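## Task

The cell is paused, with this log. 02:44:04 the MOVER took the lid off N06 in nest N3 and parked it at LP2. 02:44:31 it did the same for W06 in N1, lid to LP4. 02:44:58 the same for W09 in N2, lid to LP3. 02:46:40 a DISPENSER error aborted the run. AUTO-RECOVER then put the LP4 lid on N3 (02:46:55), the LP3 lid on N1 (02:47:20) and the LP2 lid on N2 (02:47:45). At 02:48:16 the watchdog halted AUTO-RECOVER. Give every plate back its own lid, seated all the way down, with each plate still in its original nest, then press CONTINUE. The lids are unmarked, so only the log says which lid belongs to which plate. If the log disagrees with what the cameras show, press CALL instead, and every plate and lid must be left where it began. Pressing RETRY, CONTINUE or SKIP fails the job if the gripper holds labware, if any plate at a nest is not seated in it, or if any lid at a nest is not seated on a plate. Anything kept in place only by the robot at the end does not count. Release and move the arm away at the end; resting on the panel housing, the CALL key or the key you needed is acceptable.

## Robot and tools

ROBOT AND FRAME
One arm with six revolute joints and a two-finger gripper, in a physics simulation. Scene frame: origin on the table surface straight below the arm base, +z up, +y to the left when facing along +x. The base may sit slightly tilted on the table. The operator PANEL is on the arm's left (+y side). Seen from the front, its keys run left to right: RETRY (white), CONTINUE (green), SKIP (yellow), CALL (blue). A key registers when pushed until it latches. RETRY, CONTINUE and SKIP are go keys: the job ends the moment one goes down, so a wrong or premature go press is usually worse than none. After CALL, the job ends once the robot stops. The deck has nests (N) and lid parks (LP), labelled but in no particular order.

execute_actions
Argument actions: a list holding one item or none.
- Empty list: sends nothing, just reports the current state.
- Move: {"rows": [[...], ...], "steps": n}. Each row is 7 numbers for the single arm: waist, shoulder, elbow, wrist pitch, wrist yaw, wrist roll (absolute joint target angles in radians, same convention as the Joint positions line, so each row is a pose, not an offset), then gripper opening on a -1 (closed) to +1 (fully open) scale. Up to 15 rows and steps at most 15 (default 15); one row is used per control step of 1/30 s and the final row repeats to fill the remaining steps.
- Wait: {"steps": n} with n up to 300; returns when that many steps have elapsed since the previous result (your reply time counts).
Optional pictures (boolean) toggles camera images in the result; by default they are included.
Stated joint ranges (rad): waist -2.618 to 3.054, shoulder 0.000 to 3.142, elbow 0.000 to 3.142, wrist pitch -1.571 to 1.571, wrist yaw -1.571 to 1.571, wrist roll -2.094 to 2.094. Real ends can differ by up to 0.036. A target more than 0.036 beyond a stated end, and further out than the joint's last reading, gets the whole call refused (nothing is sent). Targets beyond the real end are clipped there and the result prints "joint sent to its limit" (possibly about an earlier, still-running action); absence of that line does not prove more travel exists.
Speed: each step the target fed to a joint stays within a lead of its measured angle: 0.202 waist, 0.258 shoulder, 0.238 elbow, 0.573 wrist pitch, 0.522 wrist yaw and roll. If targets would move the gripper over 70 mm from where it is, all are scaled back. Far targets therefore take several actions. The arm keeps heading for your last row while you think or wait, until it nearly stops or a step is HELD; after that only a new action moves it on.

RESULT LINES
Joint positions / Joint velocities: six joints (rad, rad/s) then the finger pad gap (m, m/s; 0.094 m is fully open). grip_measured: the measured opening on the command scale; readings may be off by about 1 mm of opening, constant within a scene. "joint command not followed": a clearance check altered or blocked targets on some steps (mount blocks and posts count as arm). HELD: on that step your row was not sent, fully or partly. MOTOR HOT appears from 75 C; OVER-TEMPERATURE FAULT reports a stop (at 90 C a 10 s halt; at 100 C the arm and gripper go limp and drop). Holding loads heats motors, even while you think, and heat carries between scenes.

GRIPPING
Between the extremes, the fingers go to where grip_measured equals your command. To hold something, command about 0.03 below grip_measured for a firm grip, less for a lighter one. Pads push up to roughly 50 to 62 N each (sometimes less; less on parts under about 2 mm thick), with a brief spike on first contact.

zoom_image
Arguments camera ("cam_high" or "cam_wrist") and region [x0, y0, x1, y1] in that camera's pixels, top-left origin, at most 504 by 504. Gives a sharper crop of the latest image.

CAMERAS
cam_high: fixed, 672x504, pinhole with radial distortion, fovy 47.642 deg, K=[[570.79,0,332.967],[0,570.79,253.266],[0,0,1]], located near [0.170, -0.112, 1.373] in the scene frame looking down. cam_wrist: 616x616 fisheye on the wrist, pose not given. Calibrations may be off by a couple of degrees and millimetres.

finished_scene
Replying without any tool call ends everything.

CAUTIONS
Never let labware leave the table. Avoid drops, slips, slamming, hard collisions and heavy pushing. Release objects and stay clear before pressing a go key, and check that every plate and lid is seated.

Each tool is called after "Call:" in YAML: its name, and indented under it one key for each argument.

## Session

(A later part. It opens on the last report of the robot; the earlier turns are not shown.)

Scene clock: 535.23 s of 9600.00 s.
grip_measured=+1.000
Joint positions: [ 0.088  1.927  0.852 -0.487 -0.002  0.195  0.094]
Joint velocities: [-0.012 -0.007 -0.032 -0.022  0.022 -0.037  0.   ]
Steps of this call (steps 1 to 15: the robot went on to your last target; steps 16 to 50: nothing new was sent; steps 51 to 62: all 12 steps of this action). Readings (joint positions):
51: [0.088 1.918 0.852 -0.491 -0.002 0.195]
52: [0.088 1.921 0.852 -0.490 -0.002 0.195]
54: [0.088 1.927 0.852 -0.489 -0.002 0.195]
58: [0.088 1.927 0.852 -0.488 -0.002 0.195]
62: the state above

Call:
execute_actions:
  actions:
    - {"rows": [[0.092,1.925,0.848,-0.47,0,0.202,0.96],[0.092,1.925,0.848,-0.47,0,0.202,0.93],[0.092,1.925,0.848,-0.47,0,0.202,0.90],[0.092,1.925,0.848,-0.47,0,0.202,0.87],[0.092,1.925,0.848,-0.47,0,0.202,0.85],[0.092,1.925,0.848,-0.47,0,0.202,0.83],[0.092,1.925,0.848,-0.47,0,0.202,0.81],[0.092,1.925,0.848,-0.47,0,0.202,0.80],[0.092,1.925,0.848,-0.47,0,0.202,0.79],[0.092,1.925,0.848,-0.47,0,0.202,0.78],[0.092,1.925,0.848,-0.47,0,0.202,0.77],[0.092,1.925,0.848,-0.47,0,0.202,0.76],[0.092,1.925,0.848,-0.47,0,0.202,0.75]], "steps": 15}

Scene clock: 539.13 s of 9600.00 s.
grip_measured=+0.780
Joint positions: [ 0.088  1.927  0.852 -0.487 -0.002  0.196  0.084]
Joint velocities: [-0.012 -0.012  0.017  0.007 -0.037  0.081  0.   ]
Steps of this call (steps 1 to 15: the robot went on to your last target; steps 16 to 90: nothing new was sent; then 0.40 s passed at rest; steps 91 to 105: all 15 steps of this action). Readings (joint positions):
91: [0.088 1.927 0.852 -0.487 -0.002 0.195]
92: [0.088 1.927 0.852 -0.487 -0.002 0.196]
94: [0.088 1.927 0.852 -0.487 -0.002 0.196]
98: [0.088 1.927 0.852 -0.487 -0.002 0.196]
105: the state above

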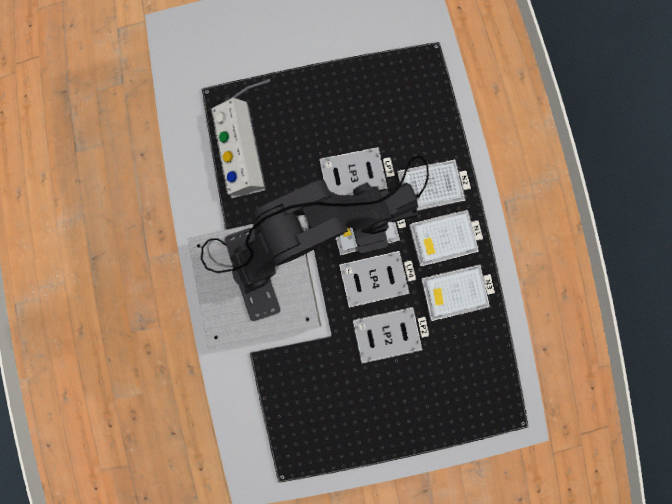

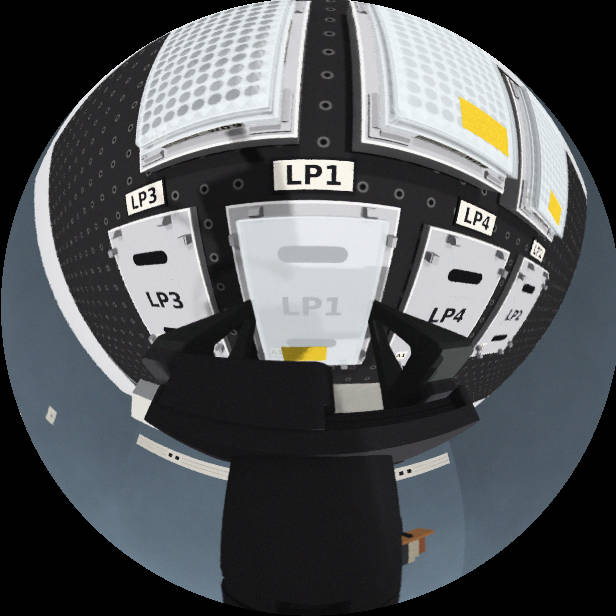

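Call:
execute_actions:
  actions:
    - {"rows": [[0.092,1.9094,0.8764,-0.5072,0,0.202,0.75],[0.092,1.9068,0.8778,-0.5115,0,0.202,0.75],[0.092,1.9029,0.8799,-0.5178,0,0.202,0.75],[0.092,1.899,0.882,-0.5242,0,0.202,0.75],[0.092,1.8951,0.8841,-0.5306,0,0.202,0.75],[0.092,1.8906,0.8866,-0.538,0,0.202,0.75],[0.092,1.886,0.889,-0.5454,0,0.202,0.75],[0.092,1.8815,0.8915,-0.5528,0,0.202,0.75],[0.092,1.8769,0.8939,-0.5602,0,0.202,0.75],[0.092,1.8724,0.8964,-0.5677,0,0.202,0.75],[0.092,1.8678,0.8988,-0.5751,0,0.202,0.75],[0.092,1.8626,0.9016,-0.5836,0,0.202,0.75],[0.092,1.8574,0.9044,-0.592,0,0.202,0.75],[0.092,1.8522,0.9072,-0.6005,0,0.202,0.75],[0.092,1.847,0.91,-0.609,0,0.202,0.75]], "steps": 15}
  pictures: false

Call:
execute_actions:
  actions:
    - {"rows": [[0.092,1.842,0.9128,-0.6175,0,0.202,0.75],[0.092,1.8366,0.9156,-0.626,0,0.202,0.75],[0.092,1.8314,0.9184,-0.6344,0,0.202,0.75],[0.092,1.8262,0.9212,-0.6429,0,0.202,0.75],[0.092,1.821,0.924,-0.6514,0,0.202,0.75],[0.092,1.8158,0.9268,-0.6599,0,0.202,0.75],[0.092,1.8106,0.9296,-0.6684,0,0.202,0.75],[0.092,1.8054,0.9324,-0.6768,0,0.202,0.75],[0.092,1.8002,0.9352,-0.6853,0,0.202,0.75],[0.092,1.795,0.938,-0.6938,0,0.202,0.75],[0.092,1.7905,0.9405,-0.7012,0,0.202,0.75],[0.092,1.7866,0.9426,-0.7076,0,0.202,0.75],[0.092,1.784,0.944,-0.7118,0,0.202,0.75],[0.092,1.782,0.945,-0.715,0,0.202,0.75]], "steps": 15}

Scene clock: 553.40 s of 9600.00 s.
grip_measured=+0.780
Joint positions: [ 0.088  1.888  0.88  -0.56  -0.002  0.196  0.084]
Joint velocities: [ 0.007 -0.168  0.095 -0.227 -0.022 -0.022  0.   ]
Steps of this call (steps 1 to 15: the robot went on to your last target; steps 16 to 90: nothing new was sent; then 10.77 s passed at rest; steps 91 to 105: all 15 steps of this action). Readings (joint positions):
91: [0.088 1.927 0.852 -0.488 -0.002 0.196]
92: [0.088 1.927 0.852 -0.489 -0.002 0.196]
94: [0.088 1.927 0.852 -0.493 -0.002 0.196]
98: [0.088 1.925 0.861 -0.510 -0.002 0.196]
105: the state above

Scene clock: 553.90 s of 9600.00 s.
grip_measured=+0.780
Joint positions: [ 0.088  1.815  0.919 -0.677 -0.002  0.196  0.084]
Joint velocities: [ 0.007 -0.085  0.027 -0.227  0.037 -0.007 -0.   ]
Steps of this call (steps 1 to 15: all 15 steps of this action). Readings (joint positions):
1: [0.088 1.883 0.883 -0.568 -0.002 0.196]
2: [0.088 1.877 0.886 -0.576 -0.002 0.196]
4: [0.088 1.867 0.892 -0.592 -0.002 0.196]
8: [0.088 1.847 0.902 -0.625 -0.002 0.196]
15: the state above

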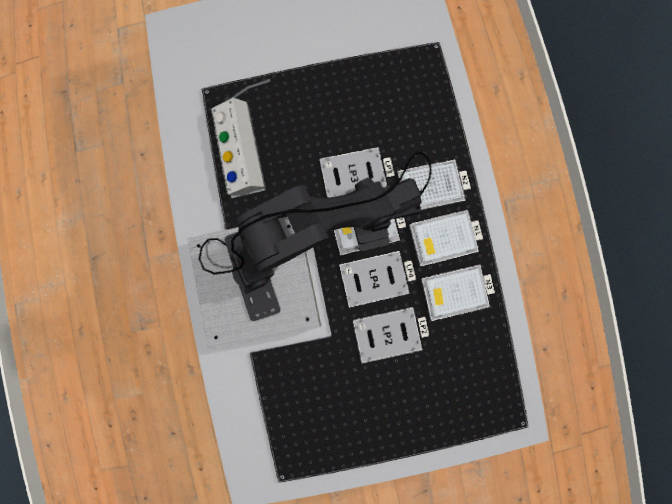

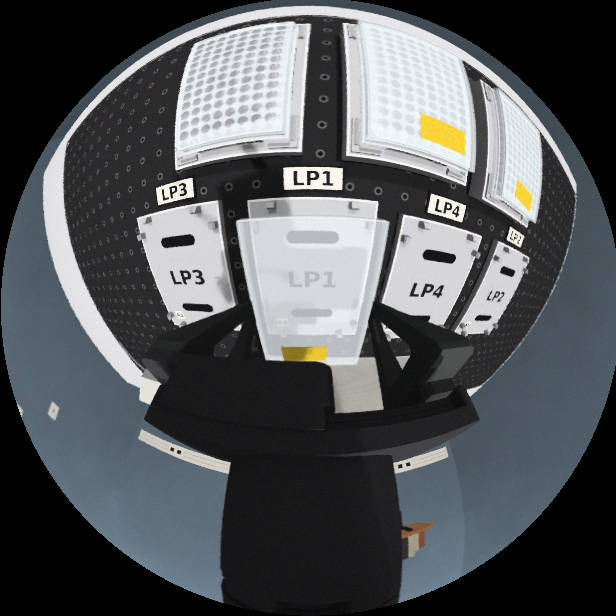

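Call:
execute_actions:
  actions:
    - {"rows": [[0.092,1.801,0.956,-0.718,0,0.202,0.75],[0.092,1.803,0.960,-0.720,0,0.203,0.75],[0.093,1.806,0.966,-0.722,0,0.203,0.75],[0.093,1.811,0.974,-0.725,0,0.204,0.75],[0.094,1.816,0.984,-0.729,0,0.205,0.75],[0.094,1.823,0.996,-0.734,0,0.207,0.75],[0.095,1.831,1.010,-0.739,0,0.208,0.75],[0.096,1.839,1.026,-0.745,0,0.210,0.75],[0.097,1.849,1.043,-0.752,0,0.212,0.75],[0.098,1.859,1.062,-0.759,0,0.214,0.75],[0.099,1.871,1.082,-0.767,0,0.216,0.75],[0.101,1.883,1.104,-0.776,0,0.219,0.75],[0.102,1.895,1.126,-0.784,0,0.221,0.75],[0.103,1.910,1.152,-0.795,0,0.224,0.75],[0.105,1.926,1.179,-0.806,0,0.227,0.75]], "steps": 15}
  pictures: false

Call:
execute_actions:
  actions:
    - {"rows": [[0.106,1.943,1.207,-0.817,0,0.229,0.75],[0.108,1.960,1.236,-0.829,0,0.232,0.75],[0.109,1.978,1.265,-0.841,0,0.235,0.75],[0.111,1.996,1.295,-0.853,0,0.239,0.75],[0.112,2.014,1.326,-0.865,0,0.242,0.75],[0.114,2.034,1.359,-0.878,0,0.245,0.75],[0.116,2.054,1.393,-0.891,0,0.248,0.75],[0.117,2.075,1.427,-0.904,0,0.251,0.75],[0.119,2.096,1.461,-0.916,0,0.254,0.75],[0.121,2.117,1.495,-0.929,0,0.257,0.75],[0.122,2.137,1.528,-0.942,0,0.260,0.75],[0.124,2.158,1.561,-0.954,0,0.264,0.75],[0.125,2.179,1.598,-0.969,0,0.267,0.75],[0.127,2.201,1.633,-0.983,0,0.270,0.75],[0.128,2.221,1.668,-0.997,0,0.272,0.75]], "steps": 15}
  pictures: false

Call:
execute_actions:
  actions:
    - {"rows": [[0.130,2.241,1.701,-1.011,0,0.275,0.75],[0.131,2.261,1.734,-1.024,0,0.278,0.75],[0.132,2.279,1.765,-1.036,0,0.280,0.75],[0.134,2.297,1.797,-1.049,0,0.283,0.75],[0.135,2.316,1.830,-1.063,0,0.285,0.75],[0.136,2.333,1.860,-1.076,0,0.287,0.75],[0.137,2.349,1.888,-1.088,0,0.289,0.75],[0.138,2.364,1.914,-1.099,0,0.291,0.75],[0.139,2.377,1.937,-1.108,0,0.292,0.75],[0.139,2.388,1.957,-1.117,0,0.294,0.75],[0.140,2.398,1.973,-1.124,0,0.295,0.75],[0.140,2.405,1.986,-1.130,0,0.296,0.75],[0.141,2.410,1.996,-1.134,0,0.297,0.75],[0.141,2.414,2.002,-1.136,0,0.297,0.75],[0.141,2.415,2.004,-1.137,0,0.297,0.75]], "steps": 15}
  pictures: false

Call:
execute_actions:
  actions:
    - {"steps": 15}

Scene clock: 574.60 s of 9600.00 s.
grip_measured=+0.780
Joint positions: [ 0.092  1.889  1.112 -0.76  -0.002  0.211  0.084]
Joint velocities: [ 0.051  0.437  0.706 -0.198  0.022  0.022 -0.001]
Steps of this call (steps 1 to 30: the robot went on to your last target; steps 31 to 90: nothing new was sent; then 17.20 s passed at rest; steps 91 to 105: all 15 steps of this action). Readings (joint positions):
91: [0.088 1.812 0.922 -0.700 -0.002 0.196]
92: [0.088 1.812 0.924 -0.702 -0.002 0.196]
94: [0.088 1.812 0.933 -0.707 -0.002 0.196]
98: [0.088 1.814 0.973 -0.721 -0.002 0.199]
105: the state above

Scene clock: 575.10 s of 9600.00 s.
grip_measured=+0.780
Joint positions: [ 0.116  2.178  1.587 -0.925 -0.002  0.253  0.084]
Joint velocities: [ 0.032  0.598  1.018 -0.432 -0.022  0.051 -0.   ]
Steps of this call (steps 1 to 15: all 15 steps of this action). Readings (joint positions):
1: [0.094 1.905 1.137 -0.769 -0.002 0.213]
2: [0.096 1.922 1.164 -0.779 -0.002 0.216]
4: [0.099 1.957 1.221 -0.798 -0.002 0.221]
8: [0.105 2.032 1.347 -0.842 -0.002 0.232]
15: the state above

Scene clock: 575.60 s of 9600.00 s.
grip_measured=+0.780
Joint positions: [ 0.133  2.405  1.968 -1.088 -0.002  0.286  0.084]
Joint velocities: [-0.022  0.105  0.188 -0.183 -0.022  0.066 -0.001]
Steps of this call (steps 1 to 15: all 15 steps of this action). Readings (joint positions):
1: [0.118 2.200 1.621 -0.938 -0.002 0.256]
2: [0.120 2.220 1.655 -0.950 -0.002 0.259]
4: [0.123 2.260 1.720 -0.975 -0.002 0.265]
8: [0.128 2.333 1.843 -1.027 -0.002 0.275]
15: the state above

Scene clock: 576.10 s of 9600.00 s.
grip_measured=+0.780
Joint positions: [ 0.133  2.409  1.976 -1.12  -0.002  0.29   0.084]
Joint velocities: [-0.017 -0.007 -0.012 -0.007 -0.007 -0.022 -0.   ]
Steps of this call (steps 1 to 15: the robot went on to your last target). Readings (joint positions):
1: [0.133 2.408 1.972 -1.093 -0.002 0.287]
2: [0.133 2.409 1.974 -1.097 -0.002 0.288]
4: [0.133 2.409 1.975 -1.106 -0.002 0.289]
8: [0.133 2.409 1.975 -1.115 -0.002 0.290]
15: the state above

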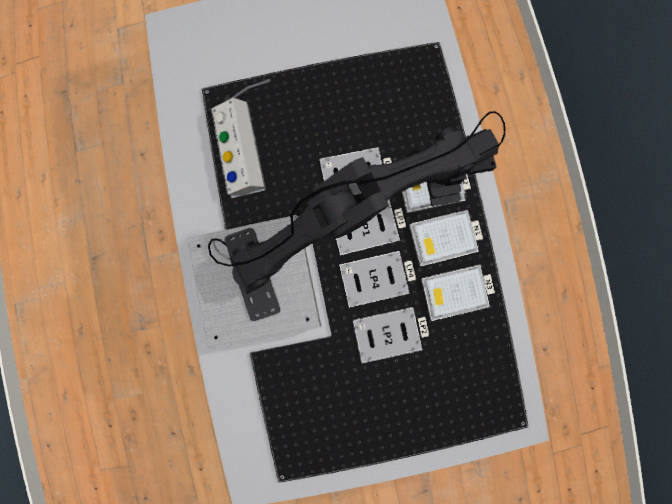

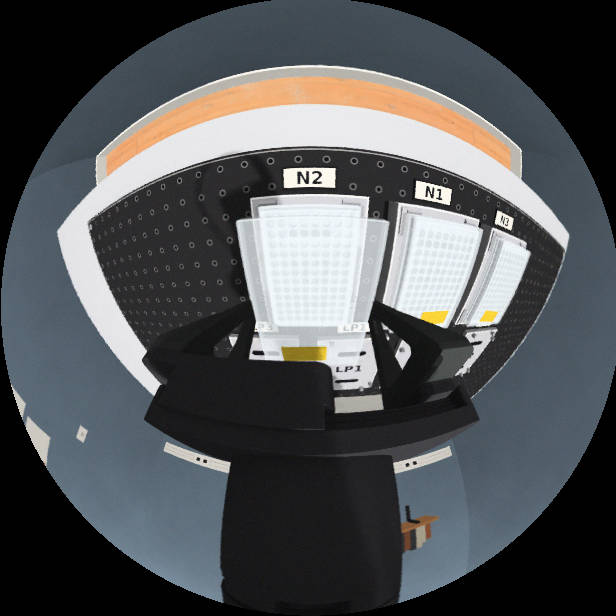

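Call:
execute_actions:
  actions:
    - {"rows": [[0.141,2.418,1.960,-1.100,0,0.297,0.75],[0.141,2.420,1.956,-1.092,0,0.297,0.75],[0.141,2.422,1.951,-1.082,0,0.297,0.75],[0.141,2.424,1.945,-1.071,0,0.297,0.75],[0.141,2.427,1.938,-1.059,0,0.297,0.75],[0.141,2.430,1.930,-1.046,0,0.297,0.75],[0.141,2.433,1.922,-1.032,0,0.297,0.75],[0.141,2.436,1.914,-1.018,0,0.297,0.75],[0.141,2.439,1.906,-1.004,0,0.297,0.75],[0.141,2.441,1.898,-0.990,0,0.297,0.75],[0.141,2.443,1.891,-0.977,0,0.297,0.75],[0.141,2.445,1.885,-0.966,0,0.297,0.75],[0.141,2.446,1.880,-0.957,0,0.297,0.75],[0.141,2.447,1.877,-0.950,0,0.297,0.75],[0.141,2.447,1.875,-0.945,0,0.297,0.75]], "steps": 15}
  pictures: false

Call:
execute_actions:
  actions:
    - {"steps": 20}

Call:
zoom_image:
  camera: "cam_wrist"
  region: [215, 190, 400, 370]

Scene clock: 586.93 s of 9600.00 s.
grip_measured=+0.780
Joint positions: [ 0.133  2.445  1.885 -1.006 -0.002  0.29   0.084]
Joint velocities: [ 0.002  0.105 -0.154  0.256  0.037  0.007 -0.001]
Steps of this call (steps 1 to 15: the robot went on to your last target; steps 16 to 90: nothing new was sent; then 7.33 s passed at rest; steps 91 to 105: all 15 steps of this action). Readings (joint positions):
91: [0.133 2.409 1.976 -1.121 -0.002 0.290]
92: [0.133 2.409 1.973 -1.118 -0.002 0.290]
94: [0.133 2.409 1.965 -1.110 -0.002 0.290]
98: [0.133 2.415 1.937 -1.080 -0.002 0.290]
105: the state above

Scene clock: 587.60 s of 9600.00 s.
grip_measured=+0.780
Joint positions: [ 0.133  2.45   1.879 -0.967 -0.003  0.29   0.084]
Joint velocities: [ 0.007 -0.012  0.002 -0.022 -0.051 -0.095 -0.001]
Steps of this call (steps 1 to 20: the robot went on to your last target). Readings (joint positions):
1: [0.133 2.448 1.881 -0.999 -0.002 0.290]
2: [0.133 2.450 1.879 -0.993 -0.002 0.290]
4: [0.133 2.450 1.879 -0.988 -0.002 0.290]
8: [0.133 2.450 1.879 -0.976 -0.003 0.290]
20: the state above

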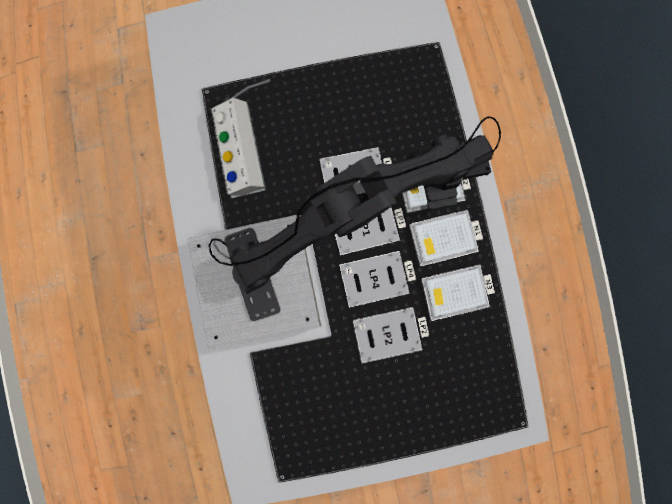

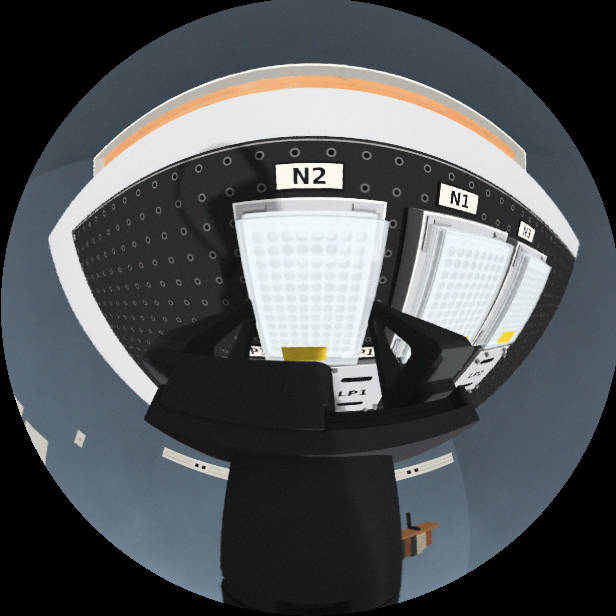

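Region (215, 190, 400, 370) of cam_wrist's 616x616 image, scaled by 2.724, with more detail than that image has; it fills the top 490 rows of this view, and the rest is white.

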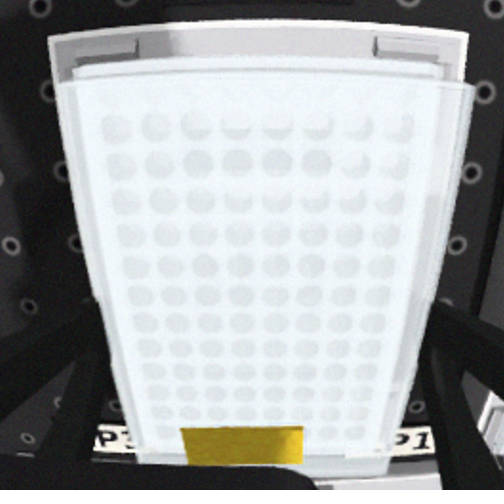

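Call:
execute_actions:
  actions:
    - {"rows": [[0.141,2.425,1.875,-0.945,0,0.297,0.75],[0.141,2.418,1.875,-0.945,0,0.297,0.75],[0.141,2.412,1.875,-0.945,0,0.297,0.75],[0.141,2.408,1.875,-0.945,0,0.297,0.75]], "steps": 12}
  pictures: false

Scene clock: 594.77 s of 9600.00 s.
grip_measured=+0.780
Joint positions: [ 0.133  2.45   1.879 -0.966 -0.003  0.291  0.084]
Joint velocities: [-0.022  0.002  0.017  0.081  0.007  0.037  0.   ]
Steps of this call (steps 1 to 15: the robot went on to your last target; steps 16 to 90: nothing new was sent; then 3.77 s passed at rest; steps 91 to 102: all 12 steps of this action). Readings (joint positions):
91: [0.133 2.450 1.879 -0.966 -0.003 0.290]
92: [0.133 2.450 1.879 -0.966 -0.003 0.291]
94: [0.133 2.450 1.879 -0.966 -0.003 0.291]
98: [0.133 2.450 1.879 -0.966 -0.003 0.291]
102: the state above

Call:
execute_actions:
  actions:
    - {"rows": [[0.141,2.403,1.875,-0.945,0,0.297,0.75],[0.141,2.399,1.875,-0.945,0,0.297,0.75],[0.141,2.396,1.875,-0.945,0,0.297,0.75],[0.141,2.394,1.875,-0.945,0,0.297,0.75],[0.141,2.400,1.875,-0.945,0,0.297,0.75],[0.141,2.405,1.875,-0.945,0,0.297,0.75]], "steps": 12}
  pictures: false

Scene clock: 596.67 s of 9600.00 s.
grip_measured=+0.780
Joint positions: [ 0.133  2.436  1.879 -0.964 -0.003  0.291  0.084]
Joint velocities: [-0.012 -0.002  0.002 -0.051  0.037 -0.095 -0.001]
Steps of this call (steps 1 to 15: the robot went on to your last target; steps 16 to 45: nothing new was sent; steps 46 to 57: all 12 steps of this action). Readings (joint positions):
46: [0.133 2.450 1.879 -0.966 -0.003 0.291]
47: [0.133 2.449 1.879 -0.966 -0.003 0.291]
49: [0.133 2.445 1.879 -0.966 -0.003 0.291]
53: [0.133 2.437 1.879 -0.965 -0.003 0.291]
57: the state above

Call:
execute_actions:
  actions:
    - {"rows": [[0.150,2.425,1.875,-0.945,0,0.300,0.75],[0.150,2.425,1.875,-0.945,0,0.300,0.75],[0.144,2.425,1.875,-0.945,0,0.300,0.75]], "steps": 12}

Call:
zoom_image:
  camera: "cam_wrist"
  region: [215, 190, 400, 370]

Scene clock: 599.43 s of 9600.00 s.
grip_measured=+0.780
Joint positions: [ 0.137  2.436  1.879 -0.964 -0.003  0.293  0.084]
Joint velocities: [-0.027  0.002 -0.017 -0.037  0.007  0.051 -0.001]
Steps of this call (steps 1 to 15: the robot went on to your last target; steps 16 to 71: nothing new was sent; steps 72 to 83: all 12 steps of this action). Readings (joint positions):
72: [0.134 2.436 1.879 -0.964 -0.003 0.291]
73: [0.134 2.436 1.879 -0.964 -0.003 0.291]
75: [0.137 2.436 1.879 -0.964 -0.003 0.292]
79: [0.137 2.436 1.879 -0.964 -0.003 0.293]
83: the state above

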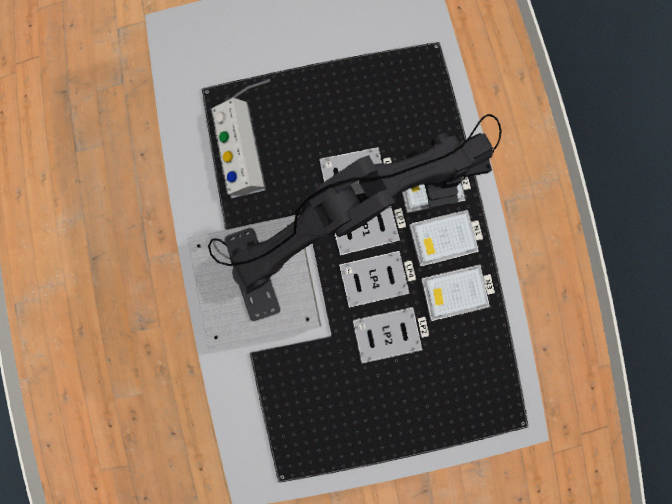

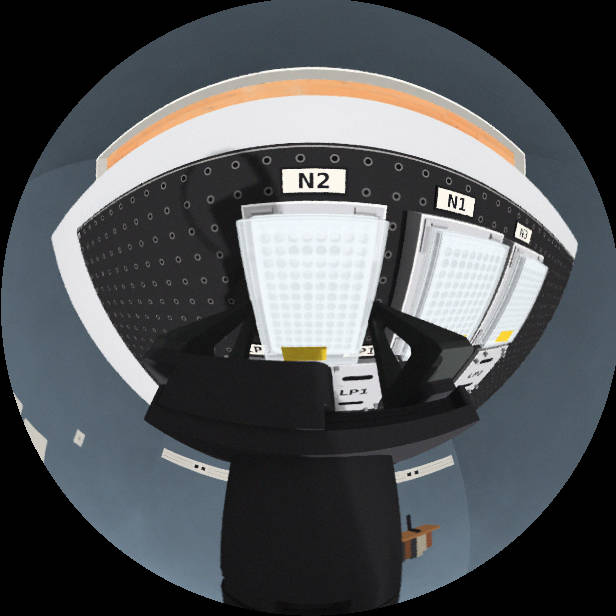

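Region (215, 190, 400, 370) of cam_wrist's 616x616 image, scaled by 2.724, with more detail than that image has; it fills the top 490 rows of this view, and the rest is white.

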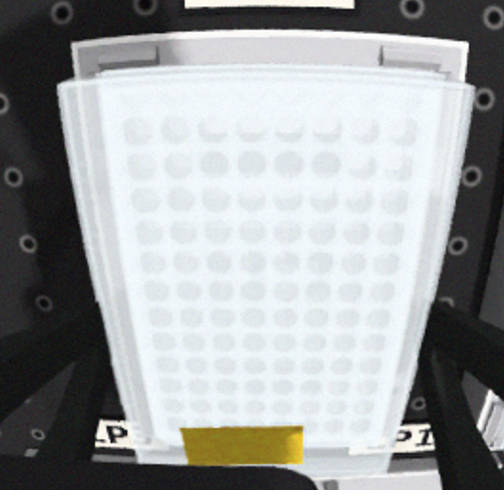

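Call:
execute_actions:
  actions:
    - {"rows": [[0.144,2.445,1.875,-0.940,0,0.300,0.75],[0.144,2.450,1.875,-0.937,0,0.300,0.75],[0.144,2.454,1.875,-0.935,0,0.300,0.75],[0.144,2.454,1.875,-0.933,0,0.300,0.75],[0.144,2.444,1.875,-0.933,0,0.300,0.75]], "steps": 15}

Call:
zoom_image:
  camera: "cam_wrist"
  region: [215, 190, 400, 370]

Scene clock: 610.90 s of 9600.00 s.
grip_measured=+0.780
Joint positions: [ 0.137  2.436  1.879 -0.955 -0.003  0.294  0.084]
Joint velocities: [ 0.017 -0.012  0.012  0.051  0.081  0.095 -0.   ]
Steps of this call (steps 1 to 15: the robot went on to your last target; steps 16 to 90: nothing new was sent; then 7.97 s passed at rest; steps 91 to 105: all 15 steps of this action). Readings (joint positions):
91: [0.137 2.436 1.879 -0.964 -0.003 0.293]
92: [0.137 2.436 1.879 -0.963 -0.003 0.293]
94: [0.137 2.436 1.879 -0.961 -0.003 0.293]
98: [0.137 2.436 1.879 -0.957 -0.003 0.293]
105: the state above

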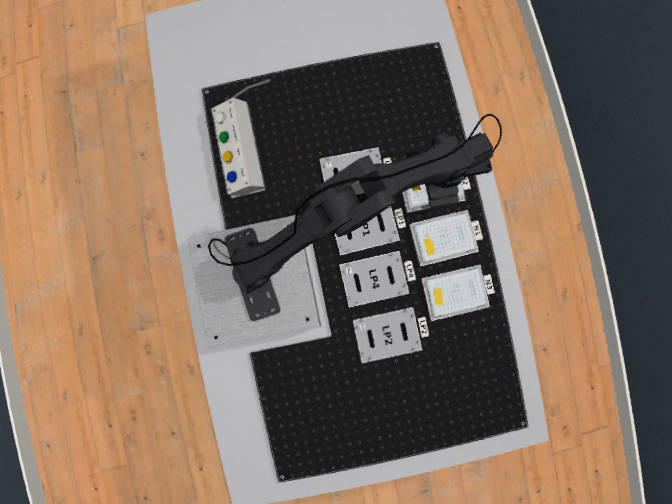

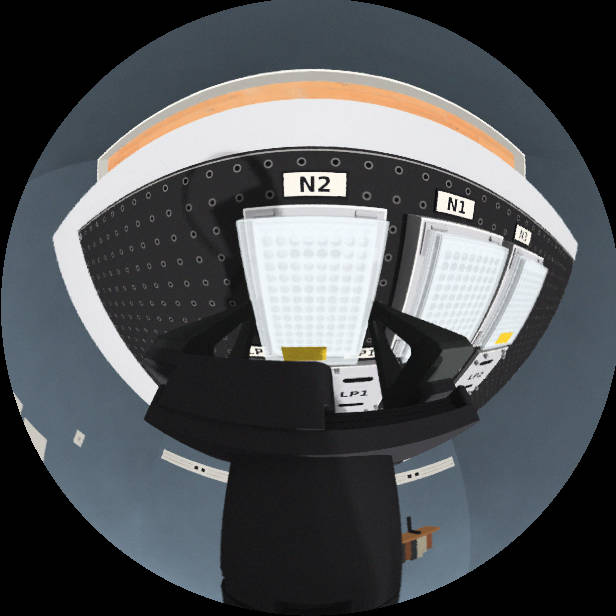

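Region (215, 190, 400, 370) of cam_wrist's 616x616 image, scaled by 2.724, with more detail than that image has; it fills the top 490 rows of this view, and the rest is white.

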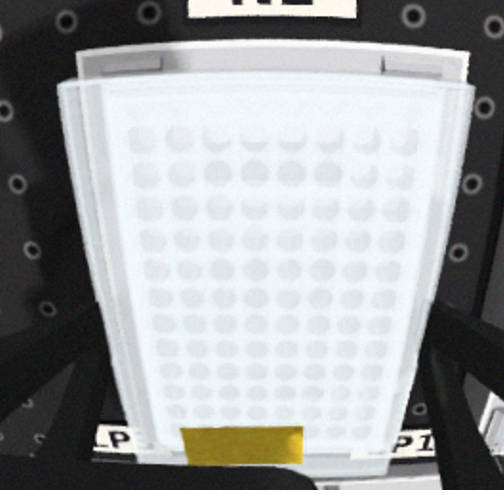

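Call:
execute_actions:
  actions:
    - {"rows": [[0.123,2.440,1.905,-0.965,0,0.299,0.75],[0.123,2.442,1.915,-0.972,0,0.299,0.75],[0.128,2.445,1.922,-0.979,0,0.299,0.75],[0.128,2.448,1.928,-0.986,0,0.299,0.75],[0.128,2.451,1.934,-0.993,0,0.299,0.75],[0.128,2.454,1.939,-0.999,0,0.299,0.75],[0.128,2.457,1.943,-1.005,0,0.299,0.75],[0.128,2.459,1.946,-1.010,0,0.299,0.75],[0.128,2.461,1.949,-1.014,0,0.299,0.75],[0.128,2.463,1.951,-1.017,0,0.299,0.75],[0.128,2.465,1.952,-1.019,0,0.299,0.75],[0.128,2.466,1.952,-1.021,0,0.299,0.75],[0.128,2.467,1.952,-1.021,0,0.299,0.75],[0.128,2.468,1.952,-1.021,0,0.299,0.75]], "steps": 15}
  pictures: false

Call:
execute_actions:
  actions:
    - {"steps": 20}

Call:
zoom_image:
  camera: "cam_wrist"
  region: [215, 190, 400, 370]

Scene clock: 623.57 s of 9600.00 s.
grip_measured=+0.780
Joint positions: [ 0.135  2.458  1.925 -0.996 -0.003  0.294  0.084]
Joint velocities: [ 0.002  0.071 -0.002 -0.11  -0.051 -0.022 -0.   ]
Steps of this call (steps 1 to 15: the robot went on to your last target; steps 16 to 90: nothing new was sent; then 9.17 s passed at rest; steps 91 to 105: all 15 steps of this action). Readings (joint positions):
91: [0.137 2.436 1.879 -0.954 -0.003 0.294]
92: [0.137 2.436 1.879 -0.954 -0.003 0.294]
94: [0.136 2.439 1.887 -0.961 -0.003 0.294]
98: [0.135 2.448 1.912 -0.975 -0.003 0.294]
105: the state above

Scene clock: 624.23 s of 9600.00 s.
grip_measured=+0.780
Joint positions: [ 0.135  2.464  1.925 -1.005 -0.003  0.294  0.084]
Joint velocities: [ 0.002 -0.002  0.007 -0.051  0.007  0.007  0.001]
Steps of this call (steps 1 to 15: the robot went on to your last target; steps 16 to 20: nothing new was sent). Readings (joint positions):
1: [0.135 2.459 1.925 -0.998 -0.003 0.294]
2: [0.135 2.461 1.925 -0.999 -0.003 0.294]
4: [0.135 2.463 1.925 -1.002 -0.003 0.294]
8: [0.135 2.464 1.925 -1.004 -0.003 0.294]
20: the state above
The arm was judged still, so your last target was given up. Only a new action makes it travel on or press farther. Fingers that are still opening or closing keep moving.

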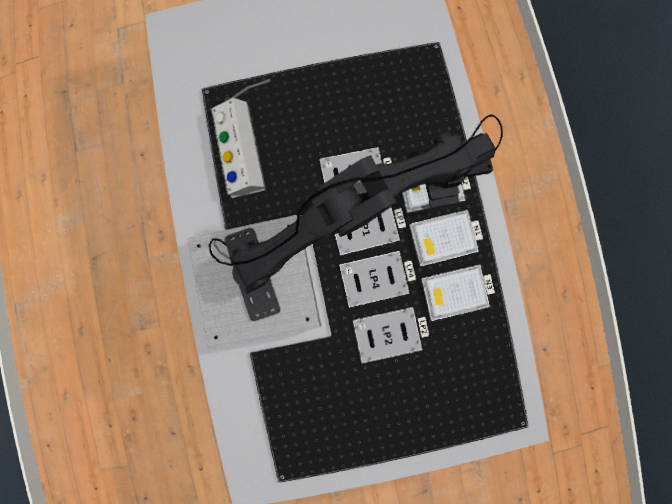

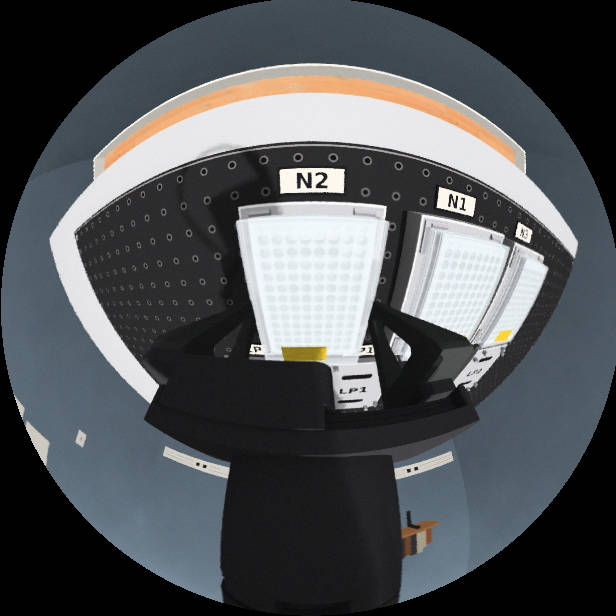

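Region (215, 190, 400, 370) of cam_wrist's 616x616 image, scaled by 2.724, with more detail than that image has; it fills the top 490 rows of this view, and the rest is white.

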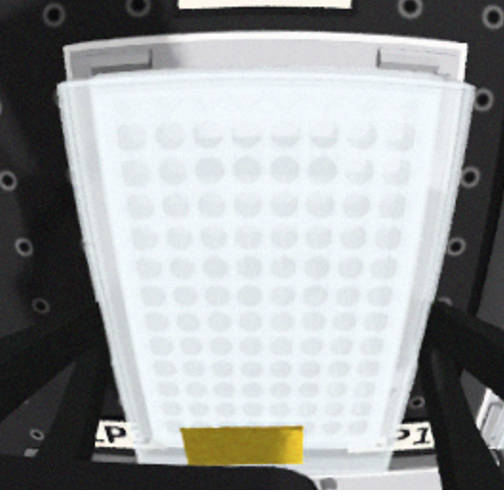

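Call:
zoom_image:
  camera: "cam_wrist"
  region: [240, 290, 385, 370]

Region (240, 290, 385, 370) of cam_wrist's 616x616 image, scaled by 3.476, with more detail than that image has; it fills the top 278 rows of this view, and the rest is white.

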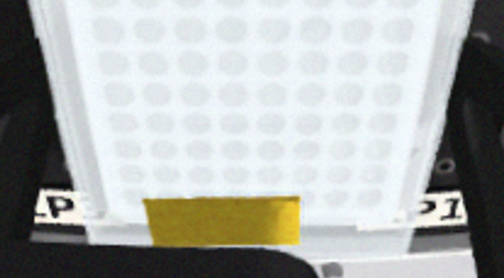

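Call:
execute_actions:
  actions:
    - {"rows": [[0.128,2.475,1.935,-0.985,0,0.285,0.75],[0.128,2.482,1.935,-0.981,0,0.281,0.75],[0.128,2.486,1.935,-0.979,0,0.278,0.75],[0.128,2.486,1.935,-0.977,0,0.278,0.75],[0.128,2.478,1.935,-0.976,0,0.278,0.75]], "steps": 15}

Call:
zoom_image:
  camera: "cam_wrist"
  region: [215, 190, 400, 370]

Scene clock: 633.67 s of 9600.00 s.
grip_measured=+0.780
Joint positions: [ 0.135  2.475  1.925 -0.998 -0.003  0.285  0.084]
Joint velocities: [ 0.007 -0.012  0.007 -0.007  0.037  0.051 -0.   ]
Steps of this call (steps 1 to 90: nothing new was sent; then 5.93 s passed at rest; steps 91 to 105: all 15 steps of this action). Readings (joint positions):
91: [0.135 2.464 1.925 -1.005 -0.003 0.293]
92: [0.135 2.464 1.925 -1.004 -0.003 0.292]
94: [0.135 2.467 1.925 -1.002 -0.003 0.290]
98: [0.135 2.474 1.925 -0.999 -0.003 0.287]
105: the state above

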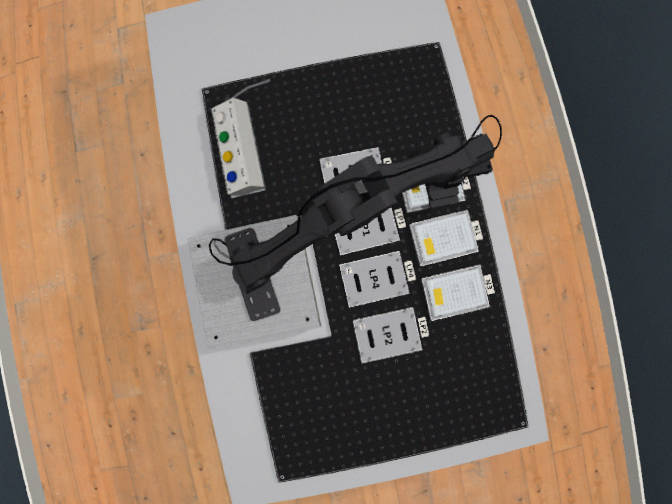

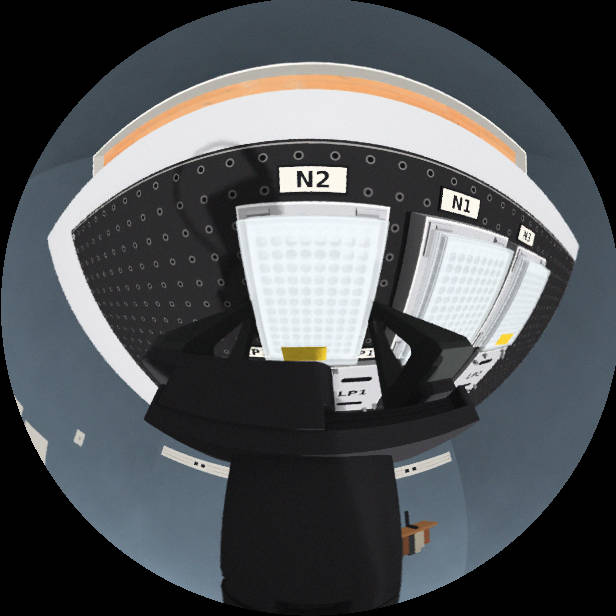

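Region (215, 190, 400, 370) of cam_wrist's 616x616 image, scaled by 2.724, with more detail than that image has; it fills the top 490 rows of this view, and the rest is white.

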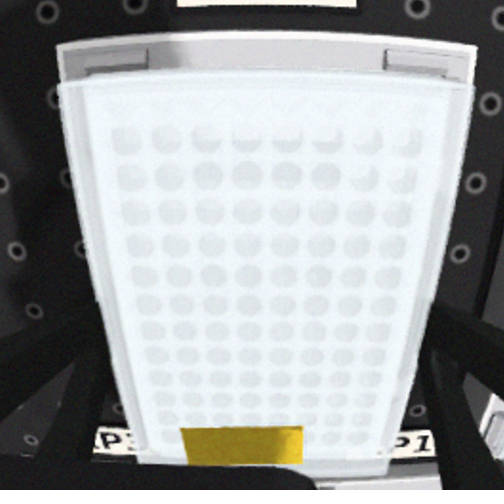

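Call:
execute_actions:
  actions:
    - {"rows": [[0.128,2.488,1.935,-0.976,0,0.278,0.75],[0.128,2.494,1.935,-0.975,0,0.278,0.75],[0.128,2.497,1.935,-0.974,0,0.278,0.75],[0.128,2.497,1.935,-0.973,0,0.278,0.75],[0.128,2.494,1.935,-0.972,0,0.278,0.75],[0.128,2.493,1.935,-0.971,0,0.278,0.75],[0.128,2.493,1.935,-0.970,0,0.278,0.75]], "steps": 15}

Call:
zoom_image:
  camera: "cam_wrist"
  region: [215, 190, 400, 370]

Scene clock: 639.13 s of 9600.00 s.
grip_measured=+0.780
Joint positions: [ 0.135  2.488  1.925 -0.992 -0.003  0.285  0.084]
Joint velocities: [ 0.012 -0.007  0.007 -0.007  0.051 -0.022  0.001]
Steps of this call (steps 1 to 15: the robot went on to your last target; steps 16 to 90: nothing new was sent; then 1.97 s passed at rest; steps 91 to 105: all 15 steps of this action). Readings (joint positions):
91: [0.135 2.475 1.925 -0.998 -0.003 0.285]
92: [0.135 2.476 1.925 -0.998 -0.003 0.285]
94: [0.135 2.479 1.925 -0.997 -0.003 0.285]
98: [0.135 2.488 1.925 -0.995 -0.003 0.285]
105: the state above

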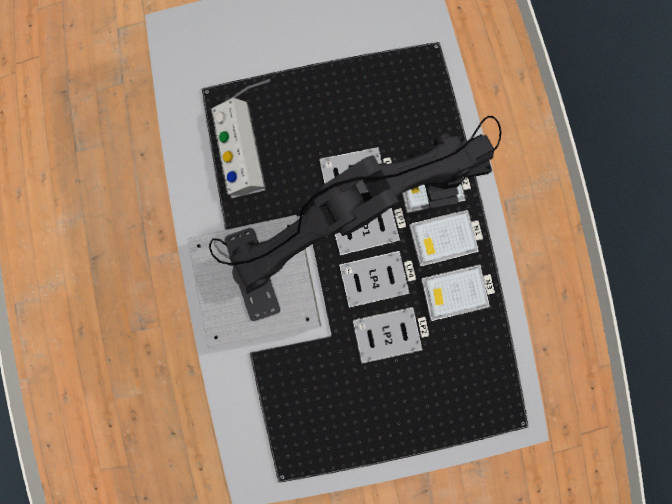

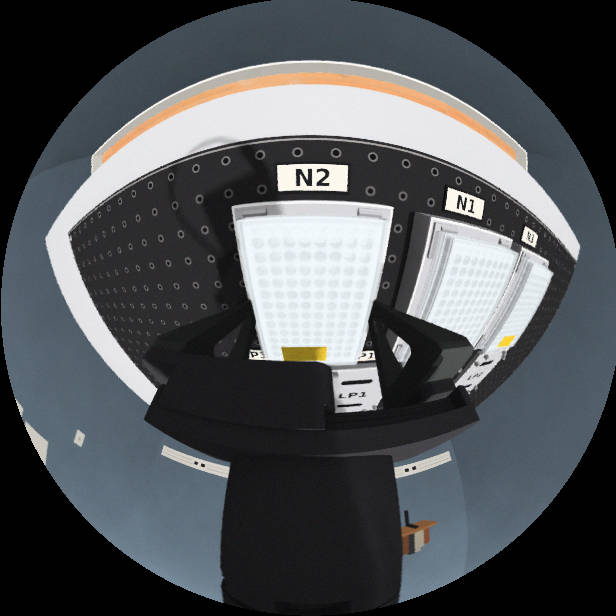

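Region (215, 190, 400, 370) of cam_wrist's 616x616 image, scaled by 2.724, with more detail than that image has; it fills the top 490 rows of this view, and the rest is white.

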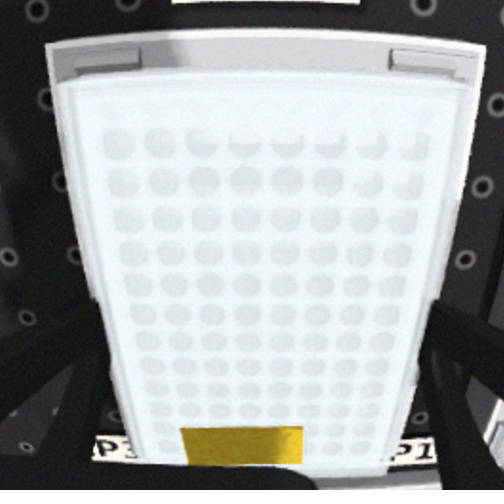

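Call:
execute_actions:
  actions:
    - {"rows": [[0.128,2.486,1.935,-0.972,0,0.278,0.77],[0.128,2.486,1.935,-0.972,0,0.278,0.78],[0.128,2.486,1.935,-0.972,0,0.278,0.79],[0.128,2.486,1.935,-0.972,0,0.278,0.80],[0.128,2.486,1.935,-0.972,0,0.278,0.82],[0.128,2.486,1.935,-0.972,0,0.278,0.84],[0.128,2.486,1.935,-0.972,0,0.278,0.87],[0.128,2.486,1.935,-0.972,0,0.278,0.90],[0.128,2.486,1.935,-0.972,0,0.278,0.93],[0.128,2.486,1.935,-0.972,0,0.278,0.96],[0.128,2.486,1.935,-0.972,0,0.278,1.0]], "steps": 15}

Call:
zoom_image:
  camera: "cam_wrist"
  region: [215, 190, 400, 370]

Scene clock: 642.57 s of 9600.00 s.
grip_measured=+1.000
Joint positions: [ 0.135  2.488  1.925 -0.992 -0.003  0.285  0.094]
Joint velocities: [-0.007 -0.002 -0.002 -0.007 -0.007  0.11   0.   ]
Steps of this call (steps 1 to 15: the robot went on to your last target; steps 16 to 88: nothing new was sent; steps 89 to 103: all 15 steps of this action). Readings (joint positions):
89: [0.135 2.488 1.925 -0.992 -0.003 0.285]
90: [0.135 2.488 1.925 -0.992 -0.003 0.285]
92: [0.135 2.488 1.925 -0.992 -0.003 0.285]
96: [0.135 2.488 1.925 -0.992 -0.003 0.285]
103: the state above

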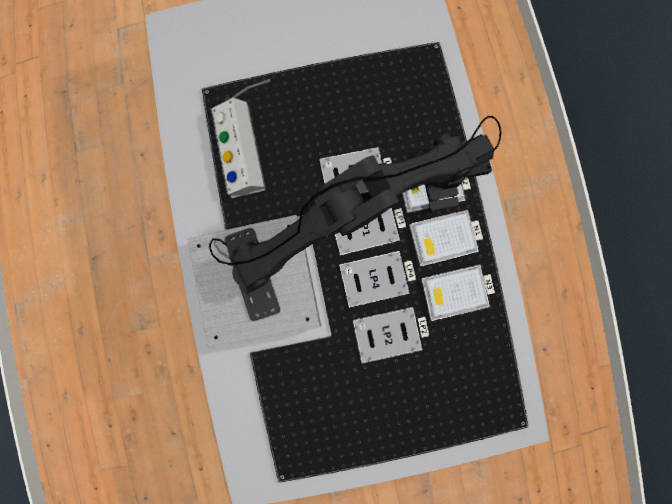

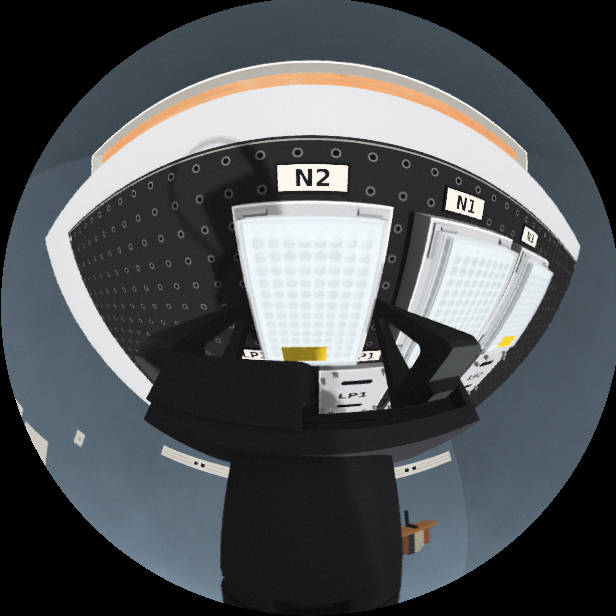

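Region (215, 190, 400, 370) of cam_wrist's 616x616 image, scaled by 2.724, with more detail than that image has; it fills the top 490 rows of this view, and the rest is white.

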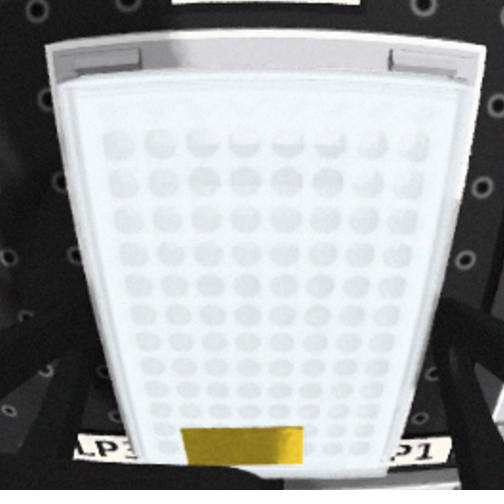

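Call:
execute_actions:
  actions:
    - {"rows": [[0.128,2.450,1.955,-1.000,0,0.278,1.0],[0.128,2.444,1.962,-1.010,0,0.278,1.0],[0.128,2.439,1.969,-1.021,0,0.278,1.0],[0.128,2.434,1.977,-1.033,0,0.278,1.0],[0.128,2.429,1.985,-1.046,0,0.278,1.0],[0.128,2.424,1.993,-1.060,0,0.278,1.0],[0.128,2.419,2.001,-1.074,0,0.278,1.0],[0.128,2.414,2.009,-1.088,0,0.278,1.0],[0.128,2.410,2.017,-1.102,0,0.278,1.0],[0.128,2.406,2.025,-1.116,0,0.278,1.0],[0.128,2.402,2.032,-1.130,0,0.278,1.0],[0.128,2.399,2.038,-1.142,0,0.278,1.0],[0.128,2.397,2.044,-1.152,0,0.278,1.0],[0.128,2.396,2.048,-1.159,0,0.278,1.0],[0.128,2.395,2.050,-1.163,0,0.278,1.0]], "steps": 15}
  pictures: false

Call:
execute_actions:
  actions:
    - {"steps": 12}

Scene clock: 648.43 s of 9600.00 s.
grip_measured=+1.000
Joint positions: [ 0.135  2.426  2.021 -1.105 -0.003  0.285  0.094]
Joint velocities: [-0.002 -0.129  0.139 -0.242 -0.022 -0.095  0.   ]
Steps of this call (steps 1 to 15: the robot went on to your last target; steps 16 to 90: nothing new was sent; then 2.37 s passed at rest; steps 91 to 105: all 15 steps of this action). Readings (joint positions):
91: [0.135 2.488 1.925 -0.992 -0.003 0.285]
92: [0.135 2.488 1.926 -0.993 -0.003 0.285]
94: [0.135 2.488 1.934 -1.001 -0.003 0.285]
98: [0.135 2.473 1.962 -1.033 -0.003 0.285]
105: the state above

Scene clock: 648.83 s of 9600.00 s.
grip_measured=+1.000
Joint positions: [ 0.135  2.417  2.029 -1.144 -0.003  0.285  0.094]
Joint velocities: [-0.002  0.002  0.002  0.051  0.022 -0.022  0.   ]
Steps of this call (steps 1 to 12: the robot went on to your last target). Readings (joint positions):
1: [0.135 2.422 2.026 -1.112 -0.003 0.285]
2: [0.135 2.419 2.028 -1.118 -0.003 0.285]
4: [0.135 2.417 2.029 -1.126 -0.003 0.285]
8: [0.135 2.417 2.029 -1.140 -0.003 0.285]
12: the state above

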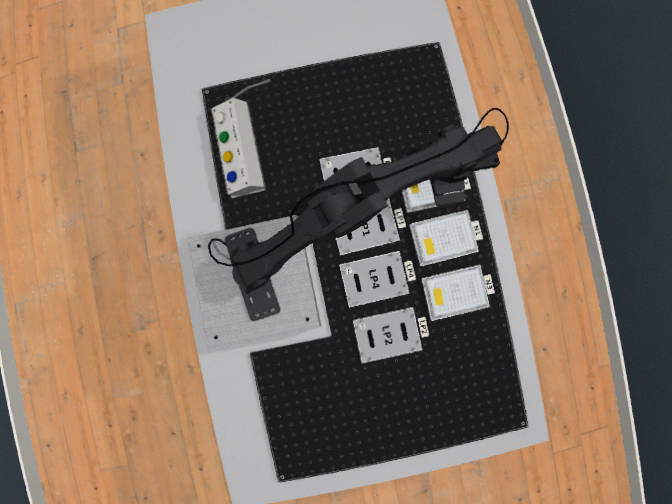

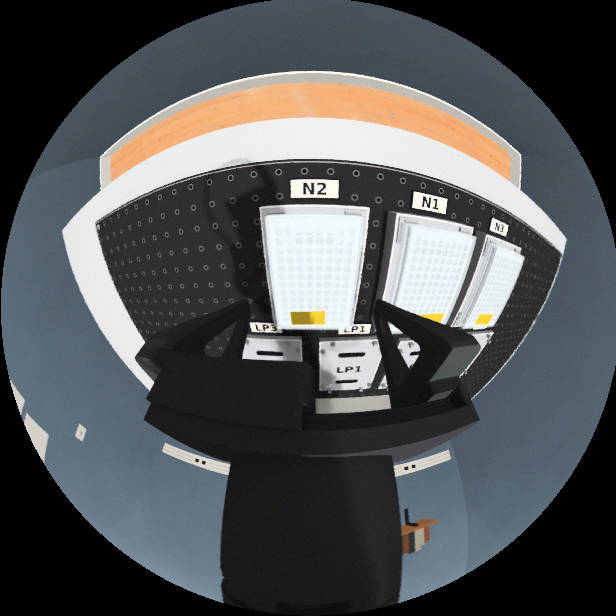

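Call:
zoom_image:
  camera: "cam_high"
  region: [180, 70, 300, 210]

Region (180, 70, 300, 210) of cam_high's 672x504 image, scaled by 3.600, with more detail than that image has; it fills the left 432 columns of this view, and the rest is white.

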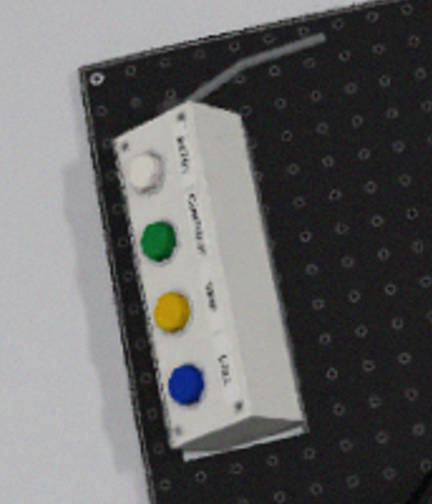

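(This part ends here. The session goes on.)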